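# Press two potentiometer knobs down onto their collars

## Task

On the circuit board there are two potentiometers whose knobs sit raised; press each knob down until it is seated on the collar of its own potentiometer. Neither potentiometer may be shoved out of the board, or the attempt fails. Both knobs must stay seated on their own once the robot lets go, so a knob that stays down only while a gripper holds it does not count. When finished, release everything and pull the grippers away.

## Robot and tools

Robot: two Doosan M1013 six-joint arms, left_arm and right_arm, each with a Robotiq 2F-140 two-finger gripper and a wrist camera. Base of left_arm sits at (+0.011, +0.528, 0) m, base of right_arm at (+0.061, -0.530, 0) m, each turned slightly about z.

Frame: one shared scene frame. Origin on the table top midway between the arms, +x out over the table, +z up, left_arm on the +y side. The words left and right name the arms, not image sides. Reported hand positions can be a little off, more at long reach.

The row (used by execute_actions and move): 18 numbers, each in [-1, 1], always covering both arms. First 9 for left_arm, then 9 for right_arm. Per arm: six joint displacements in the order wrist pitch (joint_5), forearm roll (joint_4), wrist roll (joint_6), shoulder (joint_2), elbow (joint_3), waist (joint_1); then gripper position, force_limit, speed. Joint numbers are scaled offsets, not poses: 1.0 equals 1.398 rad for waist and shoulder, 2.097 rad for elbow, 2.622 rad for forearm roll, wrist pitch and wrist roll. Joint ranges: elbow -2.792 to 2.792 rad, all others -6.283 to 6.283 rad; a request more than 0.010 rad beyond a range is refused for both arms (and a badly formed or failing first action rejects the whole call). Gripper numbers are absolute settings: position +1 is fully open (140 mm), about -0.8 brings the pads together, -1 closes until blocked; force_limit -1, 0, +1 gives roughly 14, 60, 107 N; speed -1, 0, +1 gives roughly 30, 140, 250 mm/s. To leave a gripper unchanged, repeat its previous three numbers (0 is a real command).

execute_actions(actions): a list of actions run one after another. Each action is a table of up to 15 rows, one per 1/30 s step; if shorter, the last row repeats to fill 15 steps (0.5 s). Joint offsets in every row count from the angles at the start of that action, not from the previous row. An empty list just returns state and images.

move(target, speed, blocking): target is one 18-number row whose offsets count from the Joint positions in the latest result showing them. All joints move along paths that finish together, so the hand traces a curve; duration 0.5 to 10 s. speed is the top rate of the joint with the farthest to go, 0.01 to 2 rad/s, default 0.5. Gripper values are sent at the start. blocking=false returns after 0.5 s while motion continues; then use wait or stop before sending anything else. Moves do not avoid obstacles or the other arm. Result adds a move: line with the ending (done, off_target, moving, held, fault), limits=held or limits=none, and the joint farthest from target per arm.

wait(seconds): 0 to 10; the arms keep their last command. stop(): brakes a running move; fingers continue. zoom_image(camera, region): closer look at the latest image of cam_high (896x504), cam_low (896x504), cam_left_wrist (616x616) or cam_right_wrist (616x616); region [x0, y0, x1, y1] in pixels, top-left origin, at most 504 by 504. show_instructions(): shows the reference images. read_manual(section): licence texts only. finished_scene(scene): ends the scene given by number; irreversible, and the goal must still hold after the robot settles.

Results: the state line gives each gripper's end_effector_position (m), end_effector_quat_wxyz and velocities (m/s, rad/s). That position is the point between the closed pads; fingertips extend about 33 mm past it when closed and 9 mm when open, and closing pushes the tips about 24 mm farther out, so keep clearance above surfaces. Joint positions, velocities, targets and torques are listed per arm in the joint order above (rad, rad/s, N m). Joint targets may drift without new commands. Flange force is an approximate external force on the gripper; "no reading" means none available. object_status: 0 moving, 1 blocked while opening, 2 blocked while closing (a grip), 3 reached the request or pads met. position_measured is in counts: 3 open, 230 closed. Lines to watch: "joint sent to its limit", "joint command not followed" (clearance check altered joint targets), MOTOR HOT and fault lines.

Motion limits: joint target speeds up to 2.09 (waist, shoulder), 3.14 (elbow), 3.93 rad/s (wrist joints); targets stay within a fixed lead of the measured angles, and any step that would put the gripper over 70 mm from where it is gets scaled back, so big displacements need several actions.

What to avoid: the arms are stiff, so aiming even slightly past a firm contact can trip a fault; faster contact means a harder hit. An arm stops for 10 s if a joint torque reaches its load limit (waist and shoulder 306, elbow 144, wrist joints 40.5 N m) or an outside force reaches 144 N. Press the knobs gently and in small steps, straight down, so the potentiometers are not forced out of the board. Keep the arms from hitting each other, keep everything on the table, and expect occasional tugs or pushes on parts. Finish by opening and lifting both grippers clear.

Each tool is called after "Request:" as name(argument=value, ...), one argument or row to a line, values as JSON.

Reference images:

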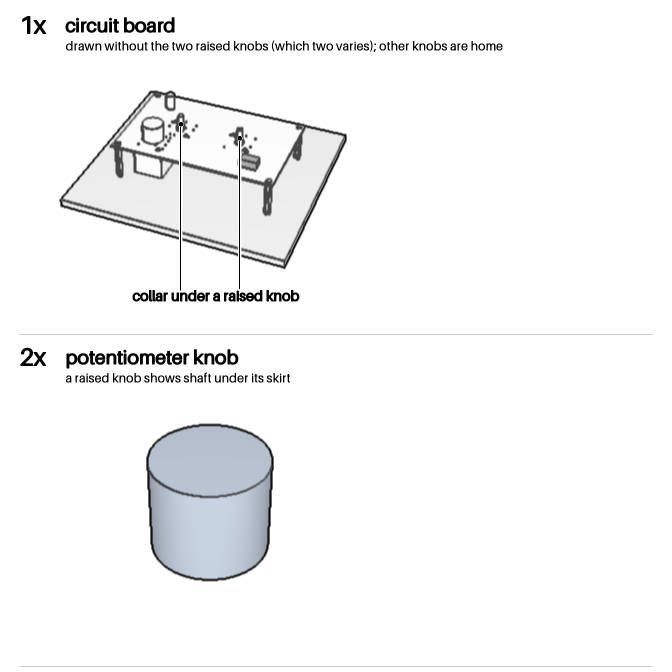

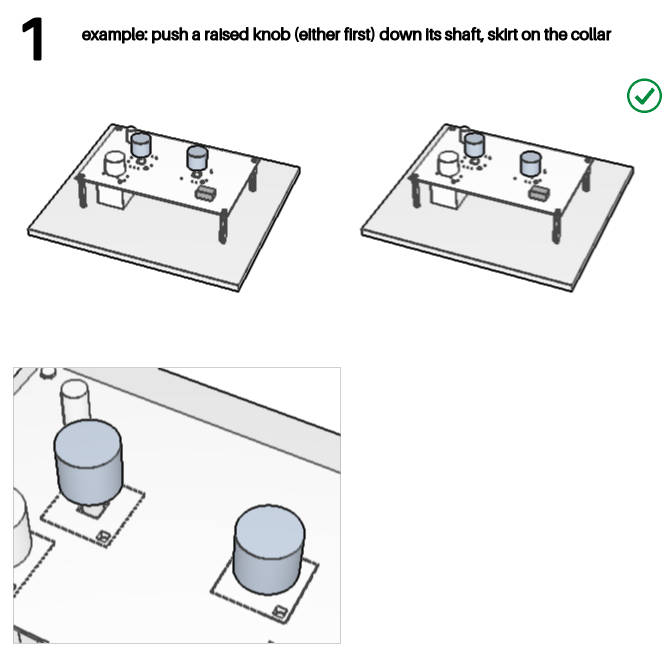

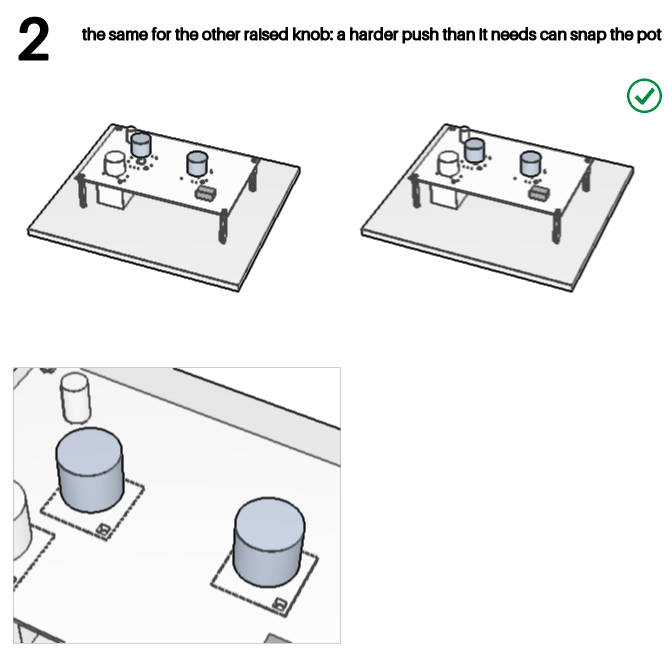

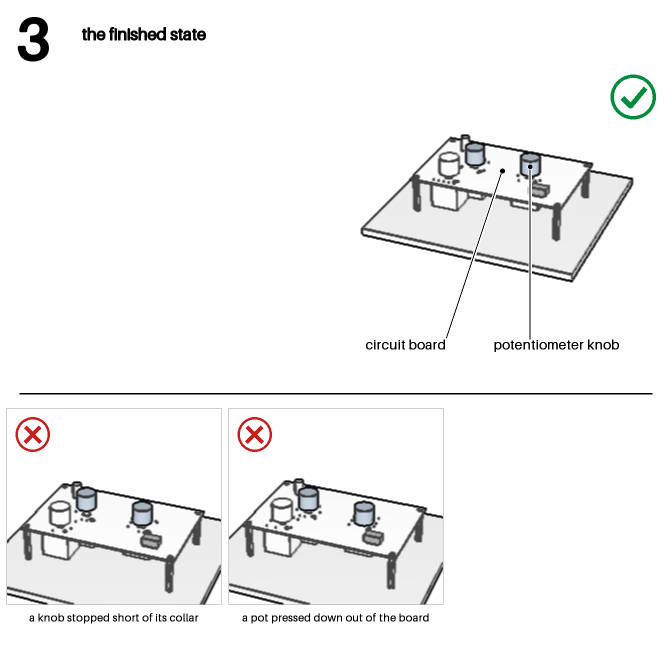

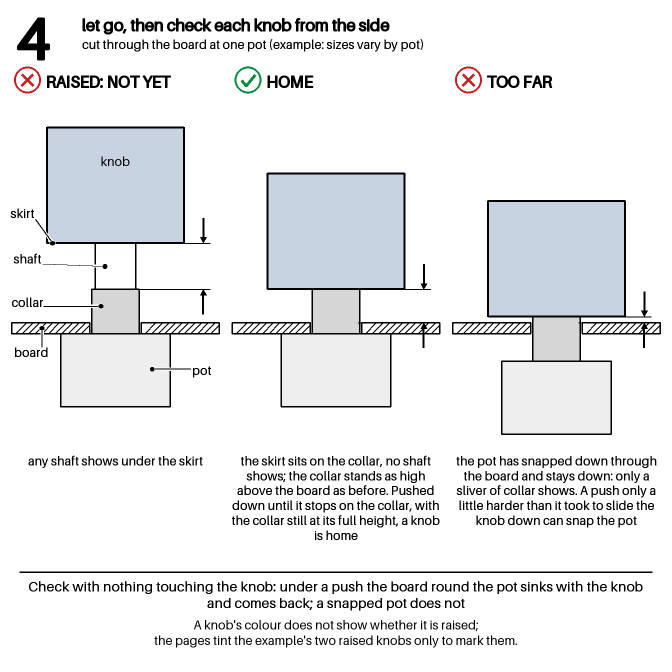

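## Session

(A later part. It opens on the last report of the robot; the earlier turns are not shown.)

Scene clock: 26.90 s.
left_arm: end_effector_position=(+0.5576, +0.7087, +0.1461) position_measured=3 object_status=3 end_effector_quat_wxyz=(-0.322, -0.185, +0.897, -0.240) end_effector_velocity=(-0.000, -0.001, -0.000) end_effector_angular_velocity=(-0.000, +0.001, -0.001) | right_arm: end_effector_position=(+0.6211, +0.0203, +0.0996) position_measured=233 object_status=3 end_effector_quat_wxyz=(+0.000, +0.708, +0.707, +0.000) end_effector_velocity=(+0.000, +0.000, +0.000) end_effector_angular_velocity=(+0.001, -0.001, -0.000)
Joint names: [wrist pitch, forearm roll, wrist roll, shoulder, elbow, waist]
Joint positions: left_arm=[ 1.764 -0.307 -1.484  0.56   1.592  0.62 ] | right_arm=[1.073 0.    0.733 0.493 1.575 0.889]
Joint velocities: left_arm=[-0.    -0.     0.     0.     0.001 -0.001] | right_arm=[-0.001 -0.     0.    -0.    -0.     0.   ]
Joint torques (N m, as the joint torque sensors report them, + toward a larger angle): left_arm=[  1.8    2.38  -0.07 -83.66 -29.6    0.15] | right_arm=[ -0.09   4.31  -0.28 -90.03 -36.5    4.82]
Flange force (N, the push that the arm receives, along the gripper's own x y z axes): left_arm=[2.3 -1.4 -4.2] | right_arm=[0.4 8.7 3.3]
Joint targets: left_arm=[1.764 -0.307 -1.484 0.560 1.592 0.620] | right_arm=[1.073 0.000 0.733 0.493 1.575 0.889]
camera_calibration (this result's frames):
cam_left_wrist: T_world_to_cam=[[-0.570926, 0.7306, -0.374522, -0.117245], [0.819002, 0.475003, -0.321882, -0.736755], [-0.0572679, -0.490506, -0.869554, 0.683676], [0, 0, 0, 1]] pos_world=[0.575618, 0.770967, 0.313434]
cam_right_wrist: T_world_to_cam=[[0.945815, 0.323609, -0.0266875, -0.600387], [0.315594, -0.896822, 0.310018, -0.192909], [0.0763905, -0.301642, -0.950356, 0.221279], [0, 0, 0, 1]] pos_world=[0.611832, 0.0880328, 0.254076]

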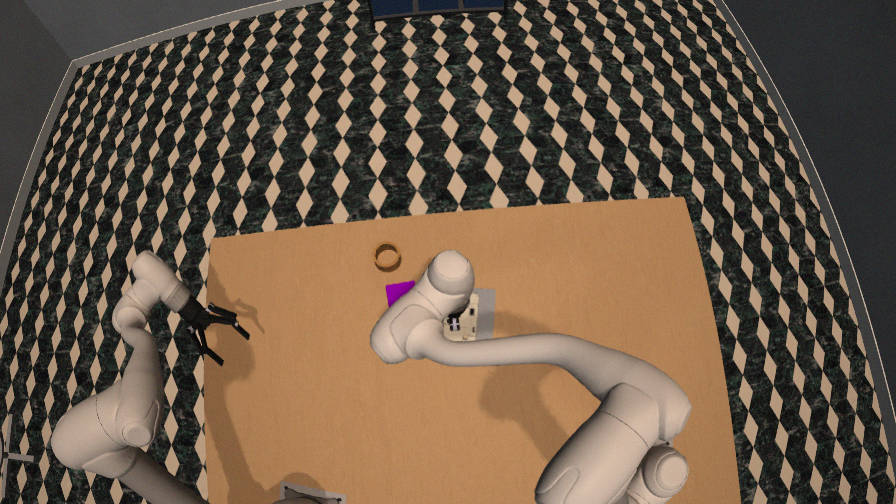

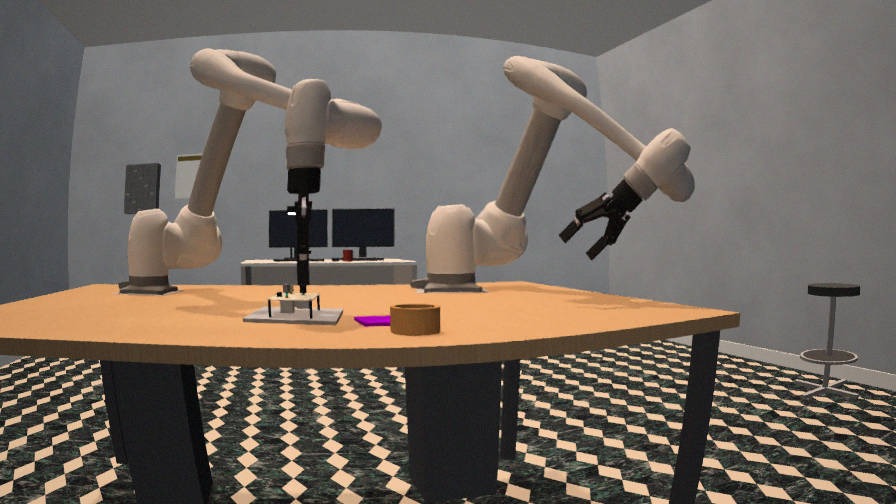

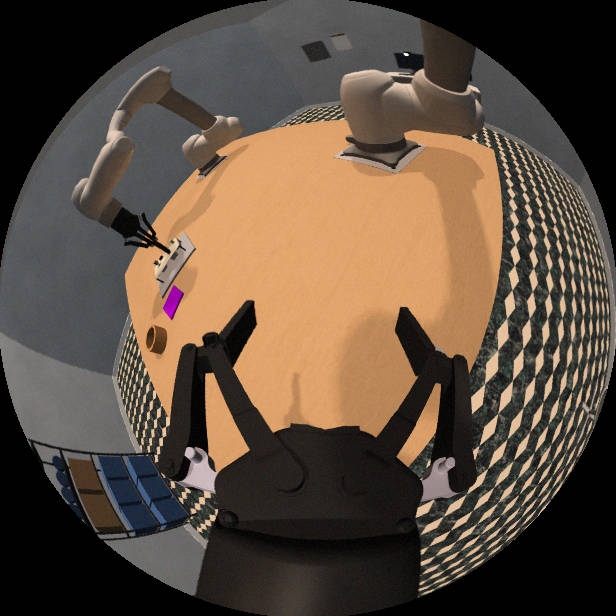

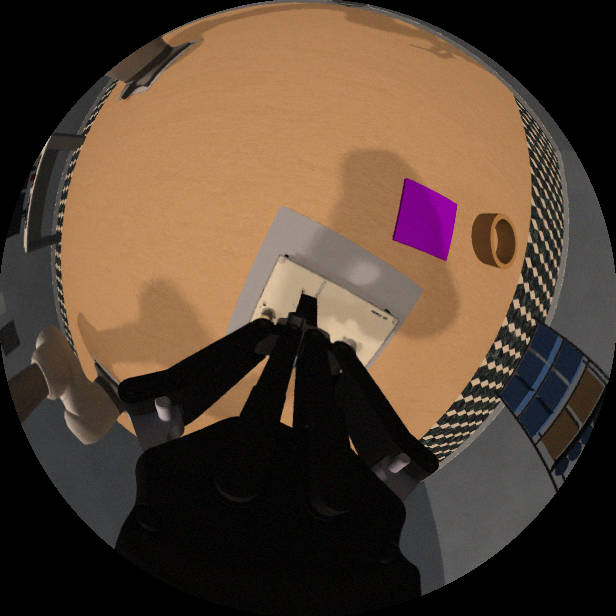

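Request:
execute_actions(
  actions=[
    [[0,0,0,0,0,0,1,0,0, -0.001327,0,0,0.001162,0.000884,0,-1,0,0.5]],
    [[0,0,0,0,0,0,1,0,0, -0.001327,0,0,0.001162,0.000884,0,-1,0,0.5]],
  ],
)

Scene clock: 28.43 s.
left_arm: end_effector_position=(+0.5576, +0.7087, +0.1461) position_measured=3 object_status=3 end_effector_quat_wxyz=(-0.322, -0.185, +0.897, -0.240) end_effector_velocity=(-0.000, -0.001, -0.001) end_effector_angular_velocity=(+0.000, +0.001, -0.001) | right_arm: end_effector_position=(+0.6211, +0.0203, +0.0953) position_measured=233 object_status=3 end_effector_quat_wxyz=(+0.000, +0.708, +0.707, +0.000) end_effector_velocity=(-0.001, +0.000, -0.000) end_effector_angular_velocity=(+0.000, +0.002, -0.002)
Joint names: [wrist pitch, forearm roll, wrist roll, shoulder, elbow, waist]
Joint positions: left_arm=[ 1.764 -0.307 -1.484  0.56   1.592  0.62 ] | right_arm=[1.066 0.    0.733 0.496 1.579 0.889]
Joint velocities: left_arm=[-0.001 -0.    -0.    -0.     0.002 -0.001] | right_arm=[0.001 0.001 0.001 0.    0.    0.   ]
Joint torques (N m, as the joint torque sensors report them, + toward a larger angle): left_arm=[  1.57   2.38  -0.04 -84.07 -29.77  -1.89] | right_arm=[  0.24   3.98   0.08 -75.8  -29.27   4.44]
Flange force (N, the push that the arm receives, along the gripper's own x y z axes): left_arm=[2.3 1.1 -5.0] | right_arm=[-2.9 5.2 -13.0]
Flange force at the end of the 1st action (N, along the gripper's axes at the end of the call): left_arm=[1.6 -0.5 -4.4] | right_arm=[1.4 5.7 -2.2]
Joint targets: left_arm=[1.764 -0.307 -1.484 0.560 1.592 0.620] | right_arm=[1.066 0.000 0.733 0.496 1.579 0.889]
camera_calibration (this result's frames):
cam_left_wrist: T_world_to_cam=[[-0.570926, 0.7306, -0.374522, -0.117245], [0.819002, 0.475003, -0.321882, -0.736755], [-0.057268, -0.490505, -0.869554, 0.683675], [0, 0, 0, 1]] pos_world=[0.575618, 0.770967, 0.313434]
cam_right_wrist: T_world_to_cam=[[0.945817, 0.323611, -0.0265621, -0.60047], [0.315562, -0.89685, 0.309968, -0.191574], [0.0764869, -0.301555, -0.950376, 0.217142], [0, 0, 0, 1]] pos_world=[0.61178, 0.0879858, 0.249798]

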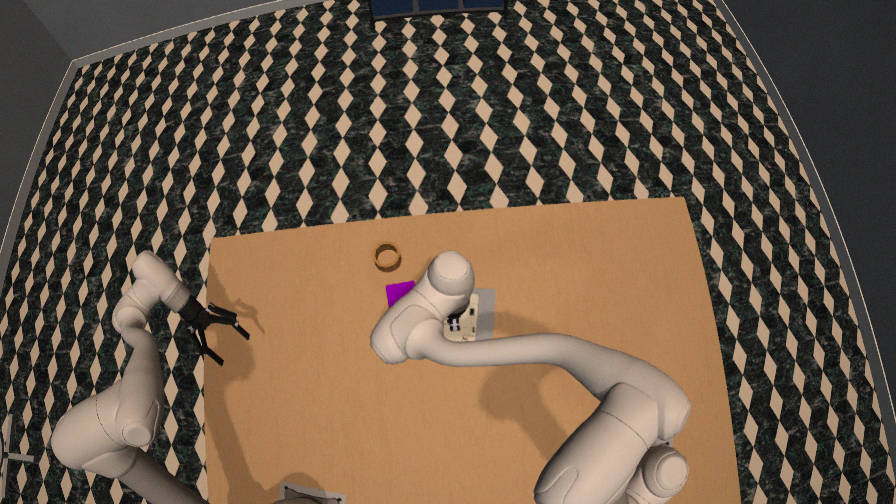

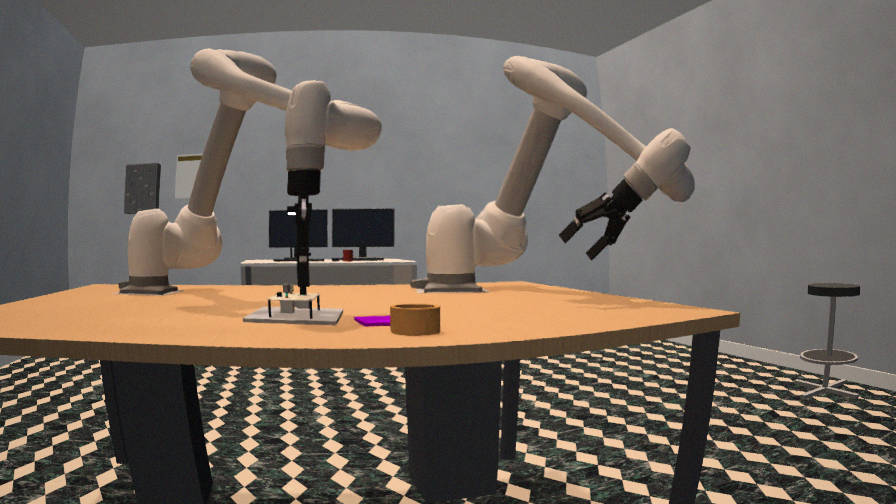

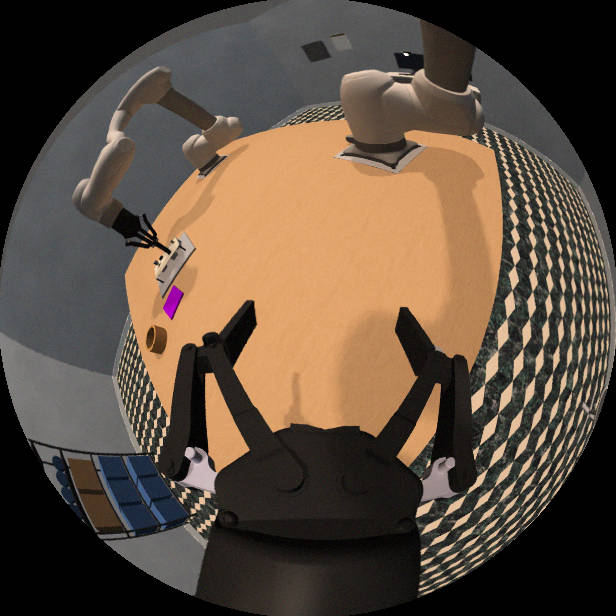

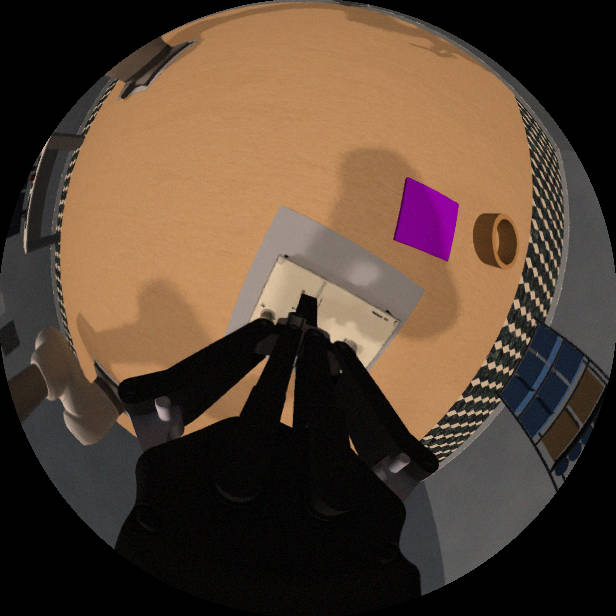

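Request:
execute_actions(
  actions=[
    [[0,0,0,0,0,0,1,0,0, -0.000301,0,0,0.000264,0.000201,0,-1,0,0.5]],
  ],
)

Scene clock: 29.03 s.
left_arm: end_effector_position=(+0.5576, +0.7087, +0.1461) position_measured=3 object_status=3 end_effector_quat_wxyz=(-0.322, -0.185, +0.897, -0.240) end_effector_velocity=(+0.000, +0.000, +0.000) end_effector_angular_velocity=(+0.000, +0.000, +0.000) | right_arm: end_effector_position=(+0.6211, +0.0203, +0.0948) position_measured=233 object_status=3 end_effector_quat_wxyz=(+0.000, +0.708, +0.707, +0.000) end_effector_velocity=(-0.000, +0.000, -0.000) end_effector_angular_velocity=(+0.000, +0.001, -0.002)
Joint names: [wrist pitch, forearm roll, wrist roll, shoulder, elbow, waist]
Joint positions: left_arm=[ 1.764 -0.307 -1.484  0.56   1.592  0.62 ] | right_arm=[1.066 0.    0.733 0.496 1.579 0.889]
Joint velocities: left_arm=[ 0.001  0.    -0.    -0.    -0.     0.   ] | right_arm=[0.    0.001 0.001 0.    0.    0.   ]
Joint torques (N m, as the joint torque sensors report them, + toward a larger angle): left_arm=[  1.67   2.49  -0.05 -84.13 -29.73  -1.42] | right_arm=[  0.     4.21   0.12 -73.78 -28.69   2.68]
Flange force (N, the push that the arm receives, along the gripper's own x y z axes): left_arm=[2.2 0.5 -4.9] | right_arm=[-2.2 2.9 -15.5]
Joint targets: left_arm=[1.764 -0.307 -1.484 0.560 1.592 0.620] | right_arm=[1.066 0.000 0.733 0.496 1.579 0.889]
camera_calibration (this result's frames):
cam_right_wrist: T_world_to_cam=[[0.945817, 0.323611, -0.0265547, -0.600475], [0.31556, -0.896852, 0.309965, -0.191424], [0.0764925, -0.30155, -0.950377, 0.216672], [0, 0, 0, 1]] pos_world=[0.611771, 0.0879783, 0.249309]

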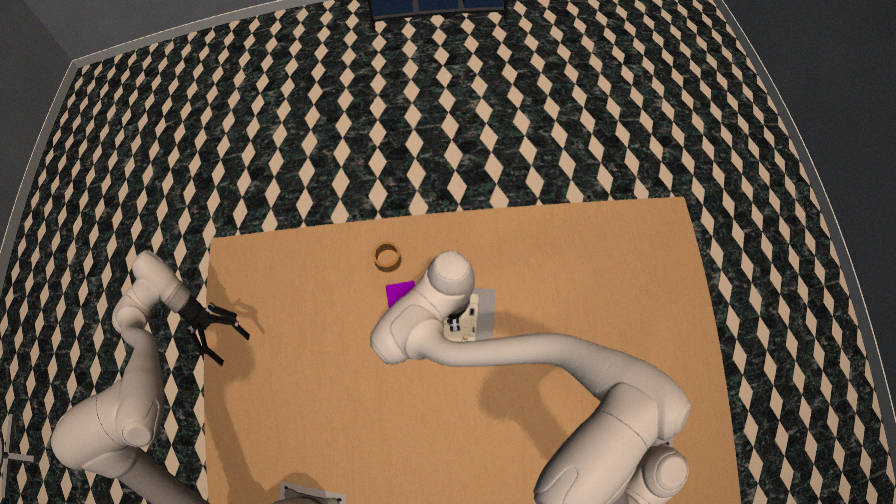

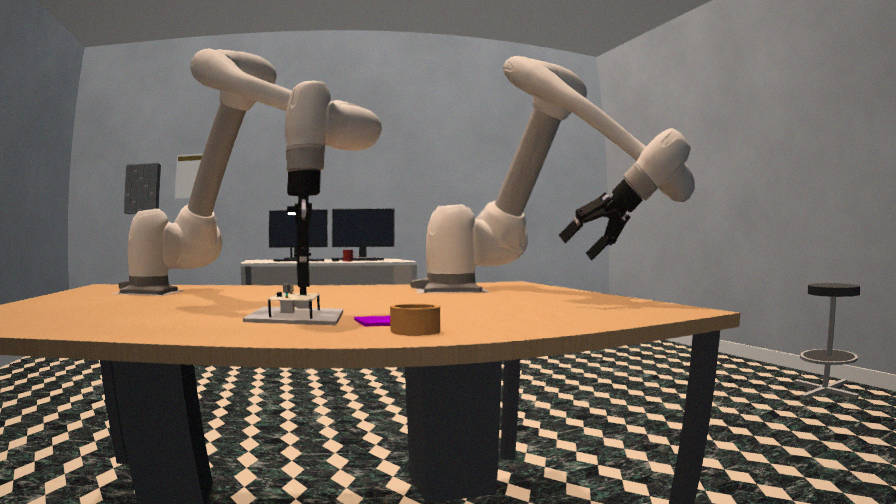

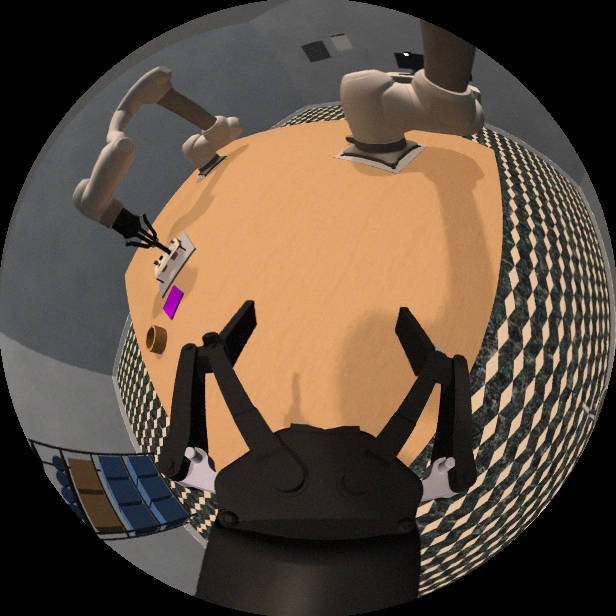

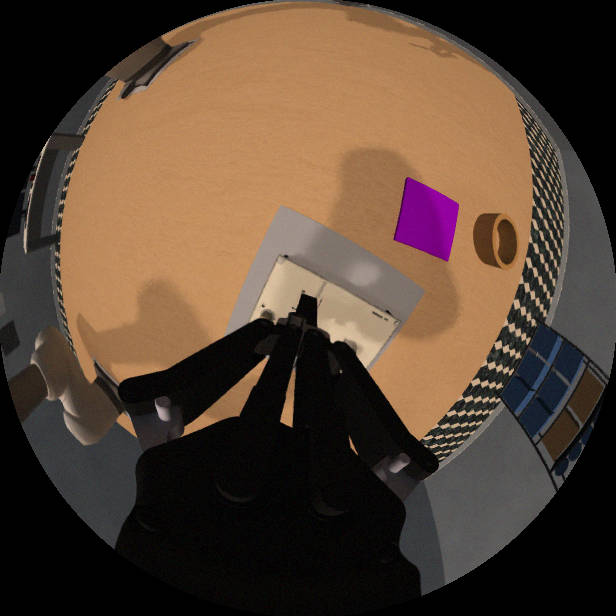

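Request:
execute_actions(
  actions=[
    [[0,0,0,0,0,0,1,0,0, -0.000181,0,0,0.000158,0.000121,0,-1,0,0.5]],
  ],
)

Scene clock: 29.63 s.
left_arm: end_effector_position=(+0.5576, +0.7087, +0.1461) position_measured=3 object_status=3 end_effector_quat_wxyz=(-0.322, -0.185, +0.897, -0.240) end_effector_velocity=(+0.000, +0.000, +0.000) end_effector_angular_velocity=(+0.000, -0.001, +0.000) | right_arm: end_effector_position=(+0.6210, +0.0203, +0.0945) position_measured=233 object_status=3 end_effector_quat_wxyz=(+0.000, +0.708, +0.707, +0.000) end_effector_velocity=(+0.000, -0.000, +0.000) end_effector_angular_velocity=(-0.000, -0.000, +0.001)
Joint names: [wrist pitch, forearm roll, wrist roll, shoulder, elbow, waist]
Joint positions: left_arm=[ 1.764 -0.307 -1.484  0.56   1.592  0.62 ] | right_arm=[1.065 0.    0.733 0.496 1.58  0.889]
Joint velocities: left_arm=[-0.    -0.     0.    -0.    -0.001 -0.   ] | right_arm=[ 0.    -0.001 -0.    -0.    -0.     0.   ]
Joint torques (N m, as the joint torque sensors report them, + toward a larger angle): left_arm=[  1.8    2.37  -0.08 -85.02 -30.08  -0.31] | right_arm=[  0.07   3.89  -0.15 -73.17 -26.39   2.55]
Flange force (N, the push that the arm receives, along the gripper's own x y z axes): left_arm=[1.0 -0.4 -4.1] | right_arm=[1.2 5.6 -17.7]
Joint targets: left_arm=[1.764 -0.307 -1.484 0.560 1.592 0.620] | right_arm=[1.065 0.000 0.733 0.496 1.580 0.889]
camera_calibration (this result's frames):
cam_left_wrist: T_world_to_cam=[[-0.570926, 0.7306, -0.374523, -0.117245], [0.819002, 0.475003, -0.321882, -0.736755], [-0.0572678, -0.490506, -0.869554, 0.683676], [0, 0, 0, 1]] pos_world=[0.575618, 0.770967, 0.313434]
cam_right_wrist: T_world_to_cam=[[0.945818, 0.323611, -0.0265525, -0.600476], [0.31556, -0.896852, 0.309964, -0.191335], [0.0764942, -0.301548, -0.950377, 0.216388], [0, 0, 0, 1]] pos_world=[0.611766, 0.0879733, 0.249013]

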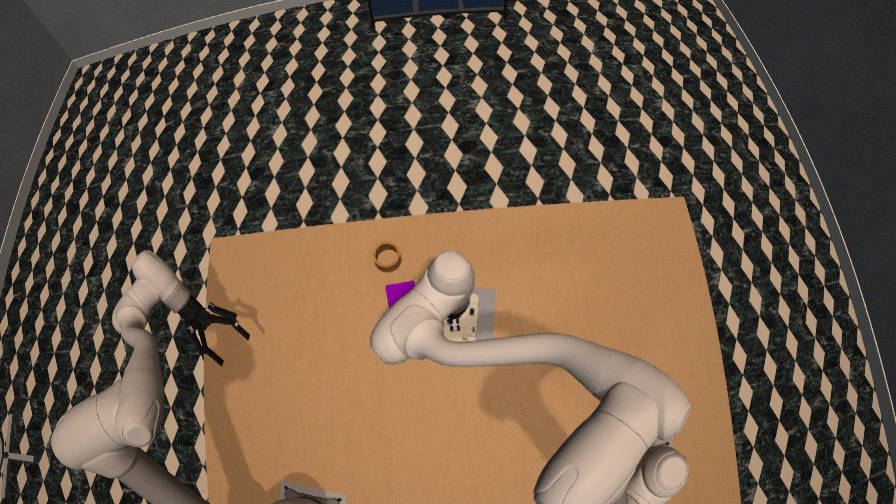

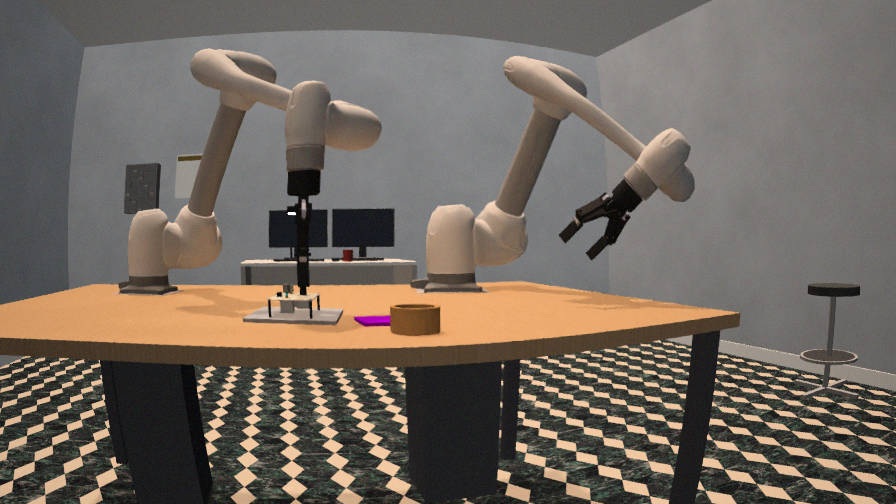

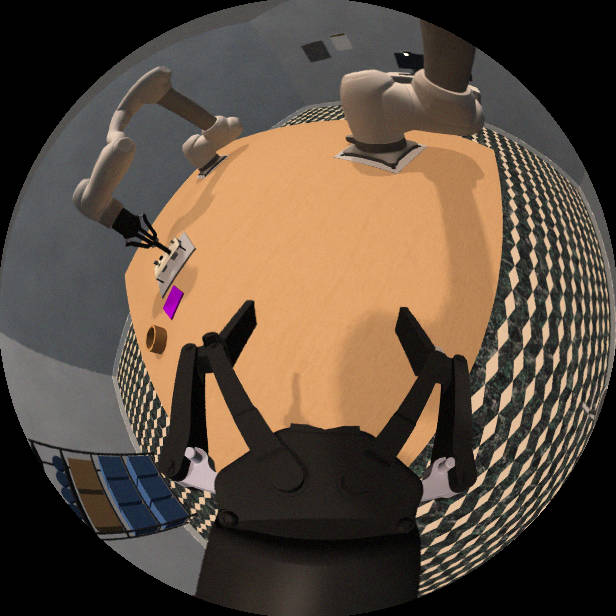

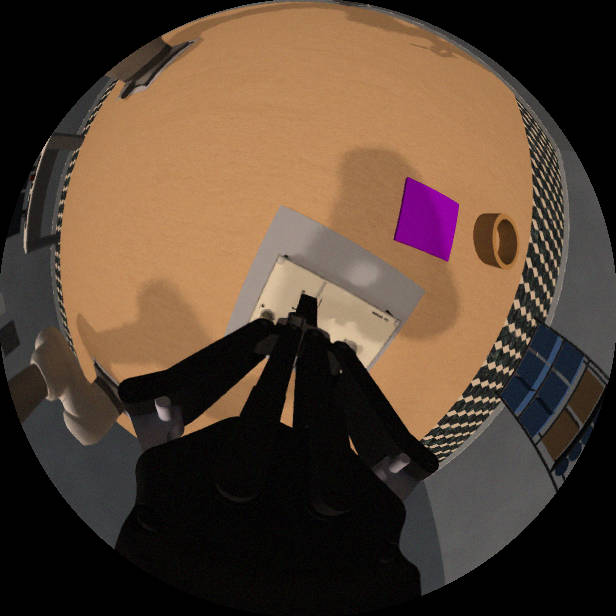

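Request:
wait(
  seconds=0,
)

Scene clock: 29.80 s.
left_arm: end_effector_position=(+0.5576, +0.7087, +0.1461) position_measured=3 object_status=3 end_effector_quat_wxyz=(-0.322, -0.185, +0.897, -0.240) end_effector_velocity=(+0.000, -0.000, +0.000) end_effector_angular_velocity=(-0.000, -0.000, -0.001) | right_arm: end_effector_position=(+0.6210, +0.0203, +0.0945) position_measured=233 object_status=3 end_effector_quat_wxyz=(+0.000, +0.708, +0.707, +0.000) end_effector_velocity=(-0.000, +0.000, +0.000) end_effector_angular_velocity=(+0.000, +0.000, +0.001)
Joint names: [wrist pitch, forearm roll, wrist roll, shoulder, elbow, waist]
Joint positions: left_arm=[ 1.764 -0.307 -1.484  0.56   1.592  0.62 ] | right_arm=[1.065 0.    0.733 0.496 1.58  0.889]
Joint velocities: left_arm=[ 0.    -0.     0.    -0.    -0.    -0.001] | right_arm=[ 0.     0.    -0.001 -0.    -0.    -0.   ]
Joint torques (N m, as the joint torque sensors report them, + toward a larger angle): left_arm=[  1.82   2.36   0.06 -83.86 -29.37   0.36] | right_arm=[  0.37   4.12   0.26 -72.23 -28.4    3.9 ]
Flange force (N, the push that the arm receives, along the gripper's own x y z axes): left_arm=[1.6 -2.1 -4.9] | right_arm=[-4.8 2.7 -16.3]
Joint targets: left_arm=[1.764 -0.307 -1.484 0.560 1.592 0.620] | right_arm=[1.065 0.000 0.733 0.496 1.580 0.889]
camera_calibration (this result's frames):
cam_left_wrist: T_world_to_cam=[[-0.570926, 0.7306, -0.374523, -0.117245], [0.819002, 0.475003, -0.321882, -0.736755], [-0.057268, -0.490506, -0.869554, 0.683676], [0, 0, 0, 1]] pos_world=[0.575618, 0.770967, 0.313434]
cam_right_wrist: T_world_to_cam=[[0.945818, 0.323611, -0.026554, -0.600476], [0.31556, -0.896852, 0.309965, -0.191335], [0.076493, -0.301549, -0.950377, 0.216388], [0, 0, 0, 1]] pos_world=[0.611766, 0.0879731, 0.249012]

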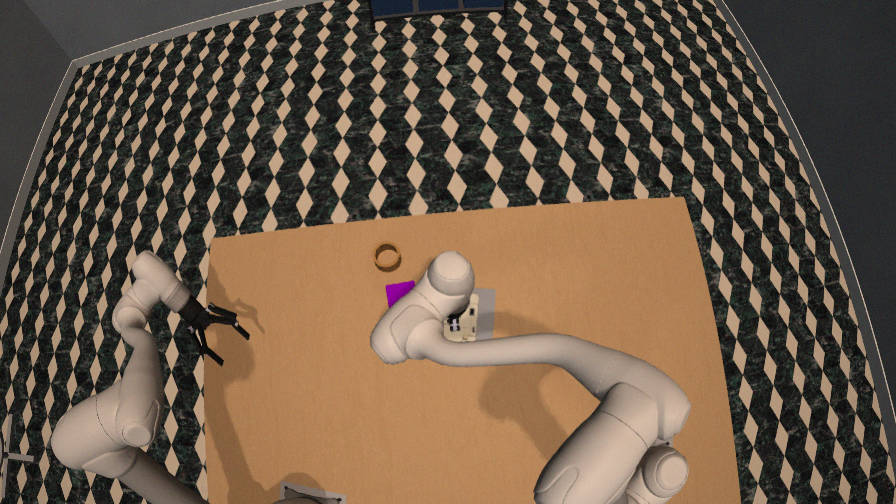

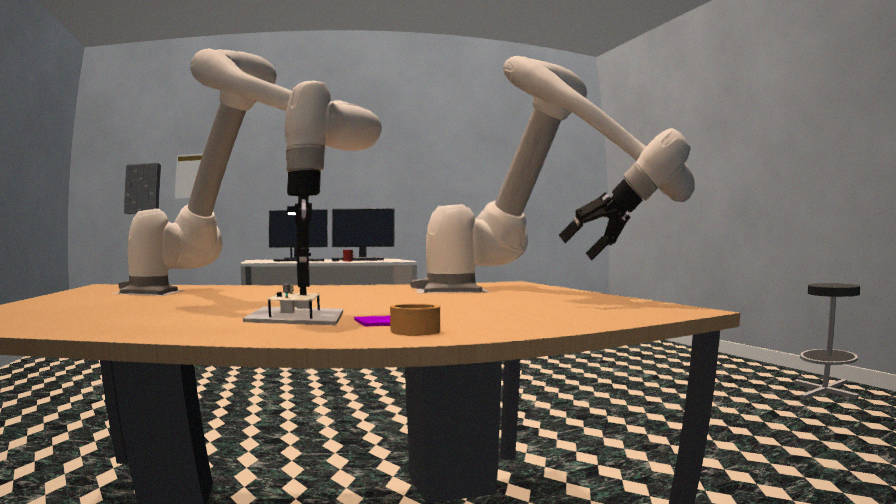

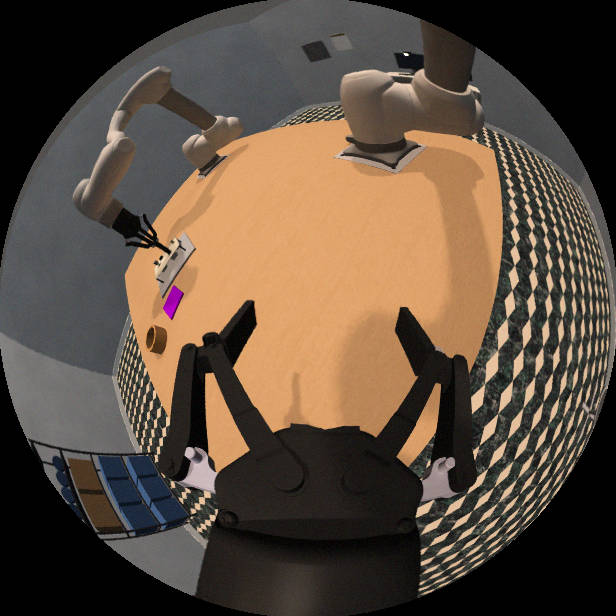

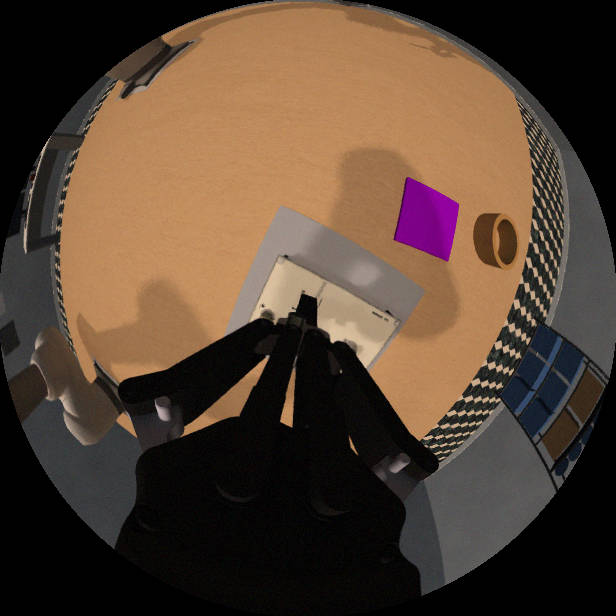

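Request:
execute_actions(
  actions=[
    [[0,0,0,0,0,0,1,0,0, -0.00009,0,0,0.000079,0.00006,0,-1,0,0.5]],
  ],
)

Scene clock: 30.57 s.
left_arm: end_effector_position=(+0.5576, +0.7087, +0.1461) position_measured=3 object_status=3 end_effector_quat_wxyz=(-0.322, -0.185, +0.897, -0.240) end_effector_velocity=(+0.000, +0.000, +0.001) end_effector_angular_velocity=(-0.000, -0.000, +0.000) | right_arm: end_effector_position=(+0.6210, +0.0203, +0.0944) position_measured=233 object_status=3 end_effector_quat_wxyz=(+0.000, +0.708, +0.707, +0.000) end_effector_velocity=(-0.000, +0.000, -0.000) end_effector_angular_velocity=(+0.000, +0.001, +0.001)
Joint names: [wrist pitch, forearm roll, wrist roll, shoulder, elbow, waist]
Joint positions: left_arm=[ 1.764 -0.307 -1.484  0.56   1.592  0.62 ] | right_arm=[1.065 0.    0.733 0.497 1.58  0.889]
Joint velocities: left_arm=[ 0.001  0.     0.    -0.    -0.001  0.001] | right_arm=[ 0.001  0.001 -0.001  0.    -0.     0.   ]
Joint torques (N m, as the joint torque sensors report them, + toward a larger angle): left_arm=[  1.67   2.58   0.04 -85.28 -29.58  -0.77] | right_arm=[ -0.13   3.88  -0.32 -74.62 -28.42   1.33]
Flange force (N, the push that the arm receives, along the gripper's own x y z axes): left_arm=[0.1 -0.2 -5.7] | right_arm=[0.9 2.8 -15.2]
Joint targets: left_arm=[1.764 -0.307 -1.484 0.560 1.592 0.620] | right_arm=[1.065 0.000 0.733 0.497 1.580 0.889]
camera_calibration (this result's frames):
cam_left_wrist: T_world_to_cam=[[-0.570926, 0.7306, -0.374522, -0.117245], [0.819002, 0.475003, -0.321882, -0.736755], [-0.0572681, -0.490505, -0.869554, 0.683675], [0, 0, 0, 1]] pos_world=[0.575618, 0.770967, 0.313434]
cam_right_wrist: T_world_to_cam=[[0.945818, 0.323611, -0.0265538, -0.600476], [0.31556, -0.896852, 0.309965, -0.19129], [0.0764931, -0.301549, -0.950377, 0.216247], [0, 0, 0, 1]] pos_world=[0.611763, 0.0879706, 0.248864]

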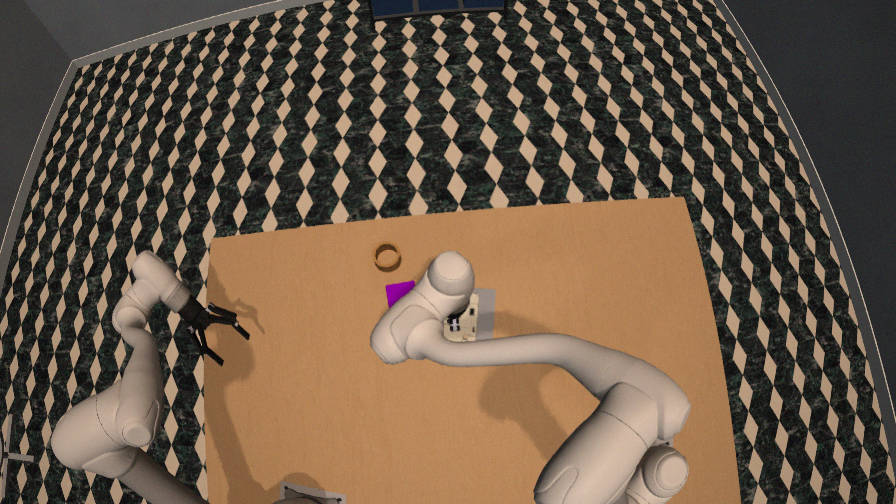

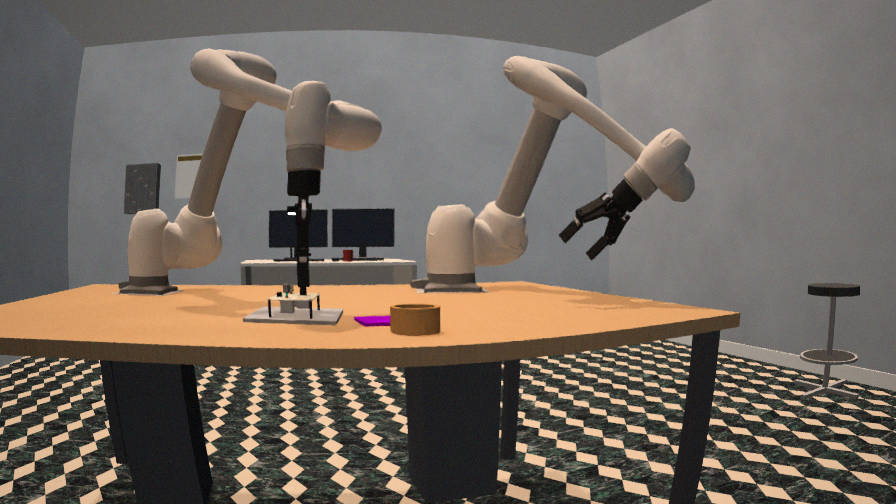

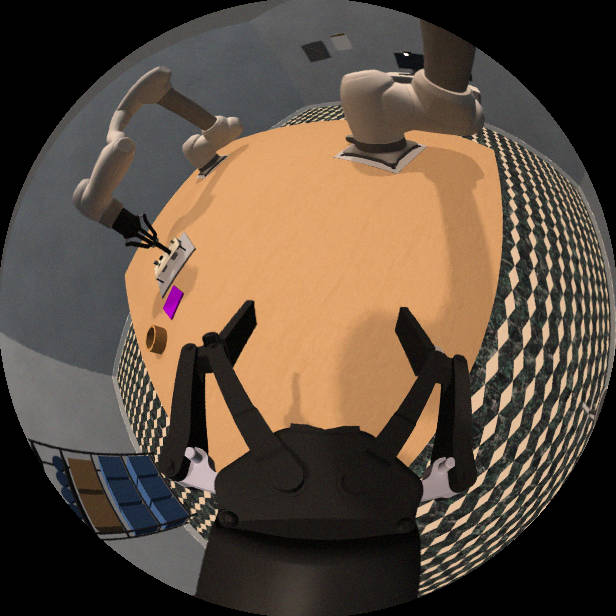

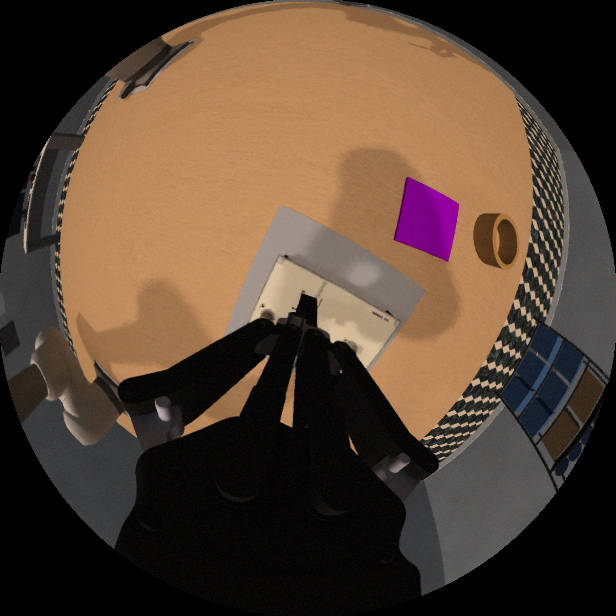

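Request:
execute_actions(
  actions=[
    [[0,0,0,0,0,0,1,0,0, -0.000181,0,0,0.000158,0.000121,0,-1,0,0.5]],
  ],
)

Scene clock: 31.20 s.
left_arm: end_effector_position=(+0.5576, +0.7087, +0.1461) position_measured=3 object_status=3 end_effector_quat_wxyz=(-0.322, -0.185, +0.897, -0.240) end_effector_velocity=(+0.000, +0.001, +0.001) end_effector_angular_velocity=(-0.000, -0.000, +0.000) | right_arm: end_effector_position=(+0.6210, +0.0203, +0.0941) position_measured=233 object_status=3 end_effector_quat_wxyz=(+0.000, +0.708, +0.707, +0.000) end_effector_velocity=(+0.000, +0.000, +0.000) end_effector_angular_velocity=(+0.000, -0.001, -0.000)
Joint names: [wrist pitch, forearm roll, wrist roll, shoulder, elbow, waist]
Joint positions: left_arm=[ 1.764 -0.307 -1.484  0.56   1.592  0.62 ] | right_arm=[1.064 0.    0.733 0.497 1.58  0.889]
Joint velocities: left_arm=[ 0.002  0.    -0.     0.    -0.002  0.001] | right_arm=[-0.001 -0.001  0.001  0.    -0.     0.   ]
Joint torques (N m, as the joint torque sensors report them, + toward a larger angle): left_arm=[  1.72   2.41  -0.03 -84.75 -29.62  -1.28] | right_arm=[  0.4    4.19  -0.14 -73.08 -28.06   5.34]
Flange force (N, the push that the arm receives, along the gripper's own x y z axes): left_arm=[0.9 0.6 -5.6] | right_arm=[-4.4 5.0 -15.9]
Joint targets: left_arm=[1.764 -0.307 -1.484 0.560 1.592 0.620] | right_arm=[1.064 0.000 0.733 0.497 1.580 0.889]
camera_calibration (this result's frames):
cam_left_wrist: T_world_to_cam=[[-0.570926, 0.7306, -0.374523, -0.117245], [0.819002, 0.475003, -0.321882, -0.736755], [-0.0572678, -0.490505, -0.869554, 0.683675], [0, 0, 0, 1]] pos_world=[0.575618, 0.770967, 0.313434]
cam_right_wrist: T_world_to_cam=[[0.945817, 0.323611, -0.0265534, -0.600477], [0.31556, -0.896852, 0.309964, -0.191201], [0.0764935, -0.301549, -0.950377, 0.215964], [0, 0, 0, 1]] pos_world=[0.611757, 0.0879653, 0.248568]

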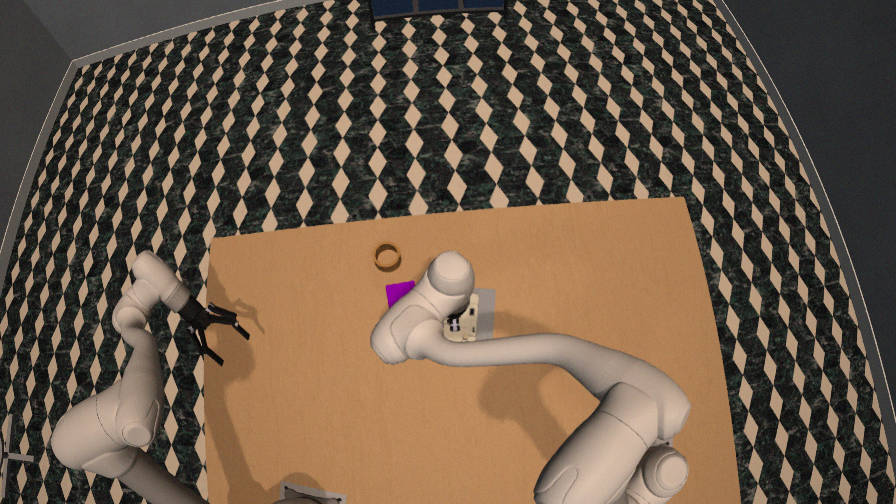

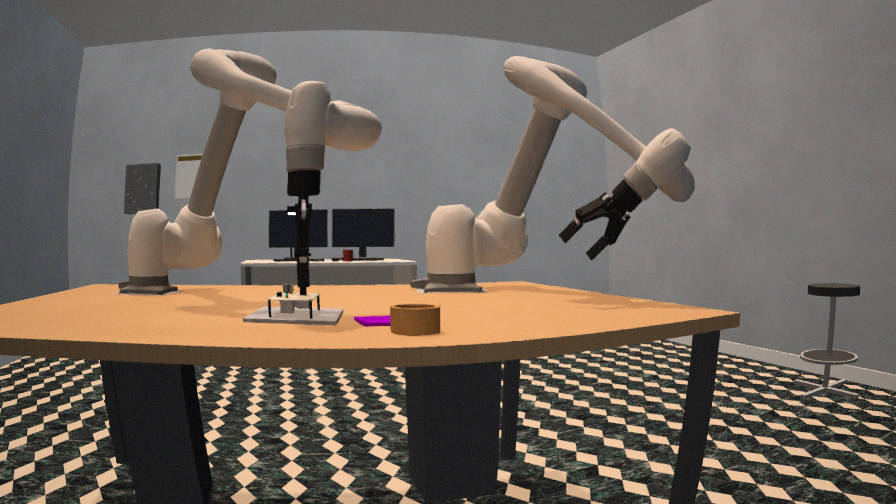

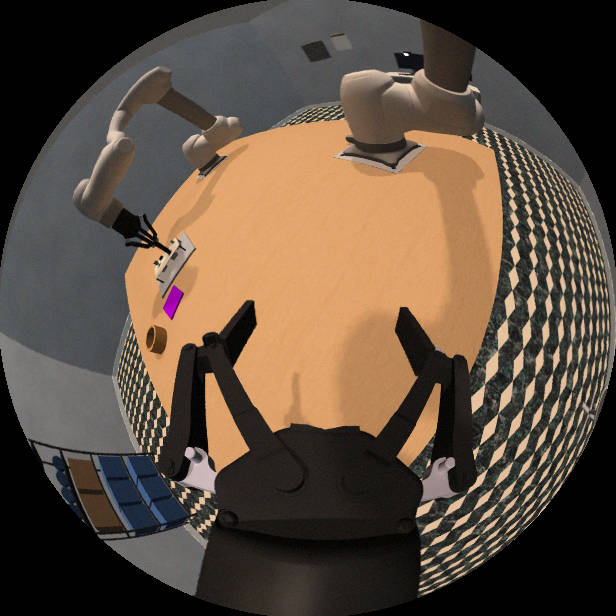

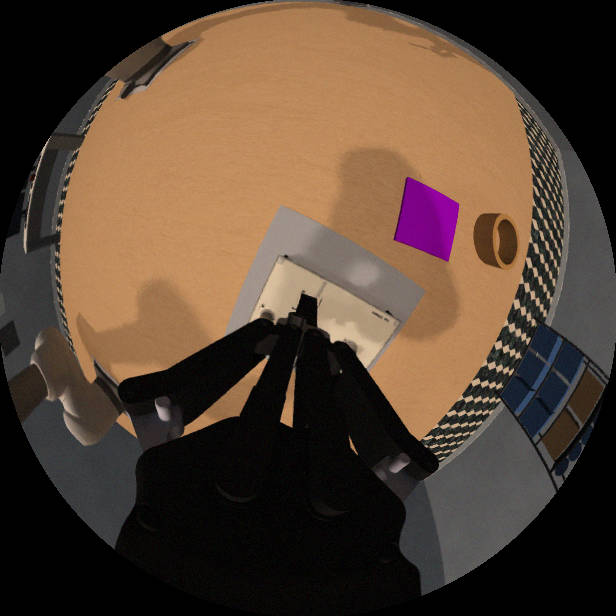

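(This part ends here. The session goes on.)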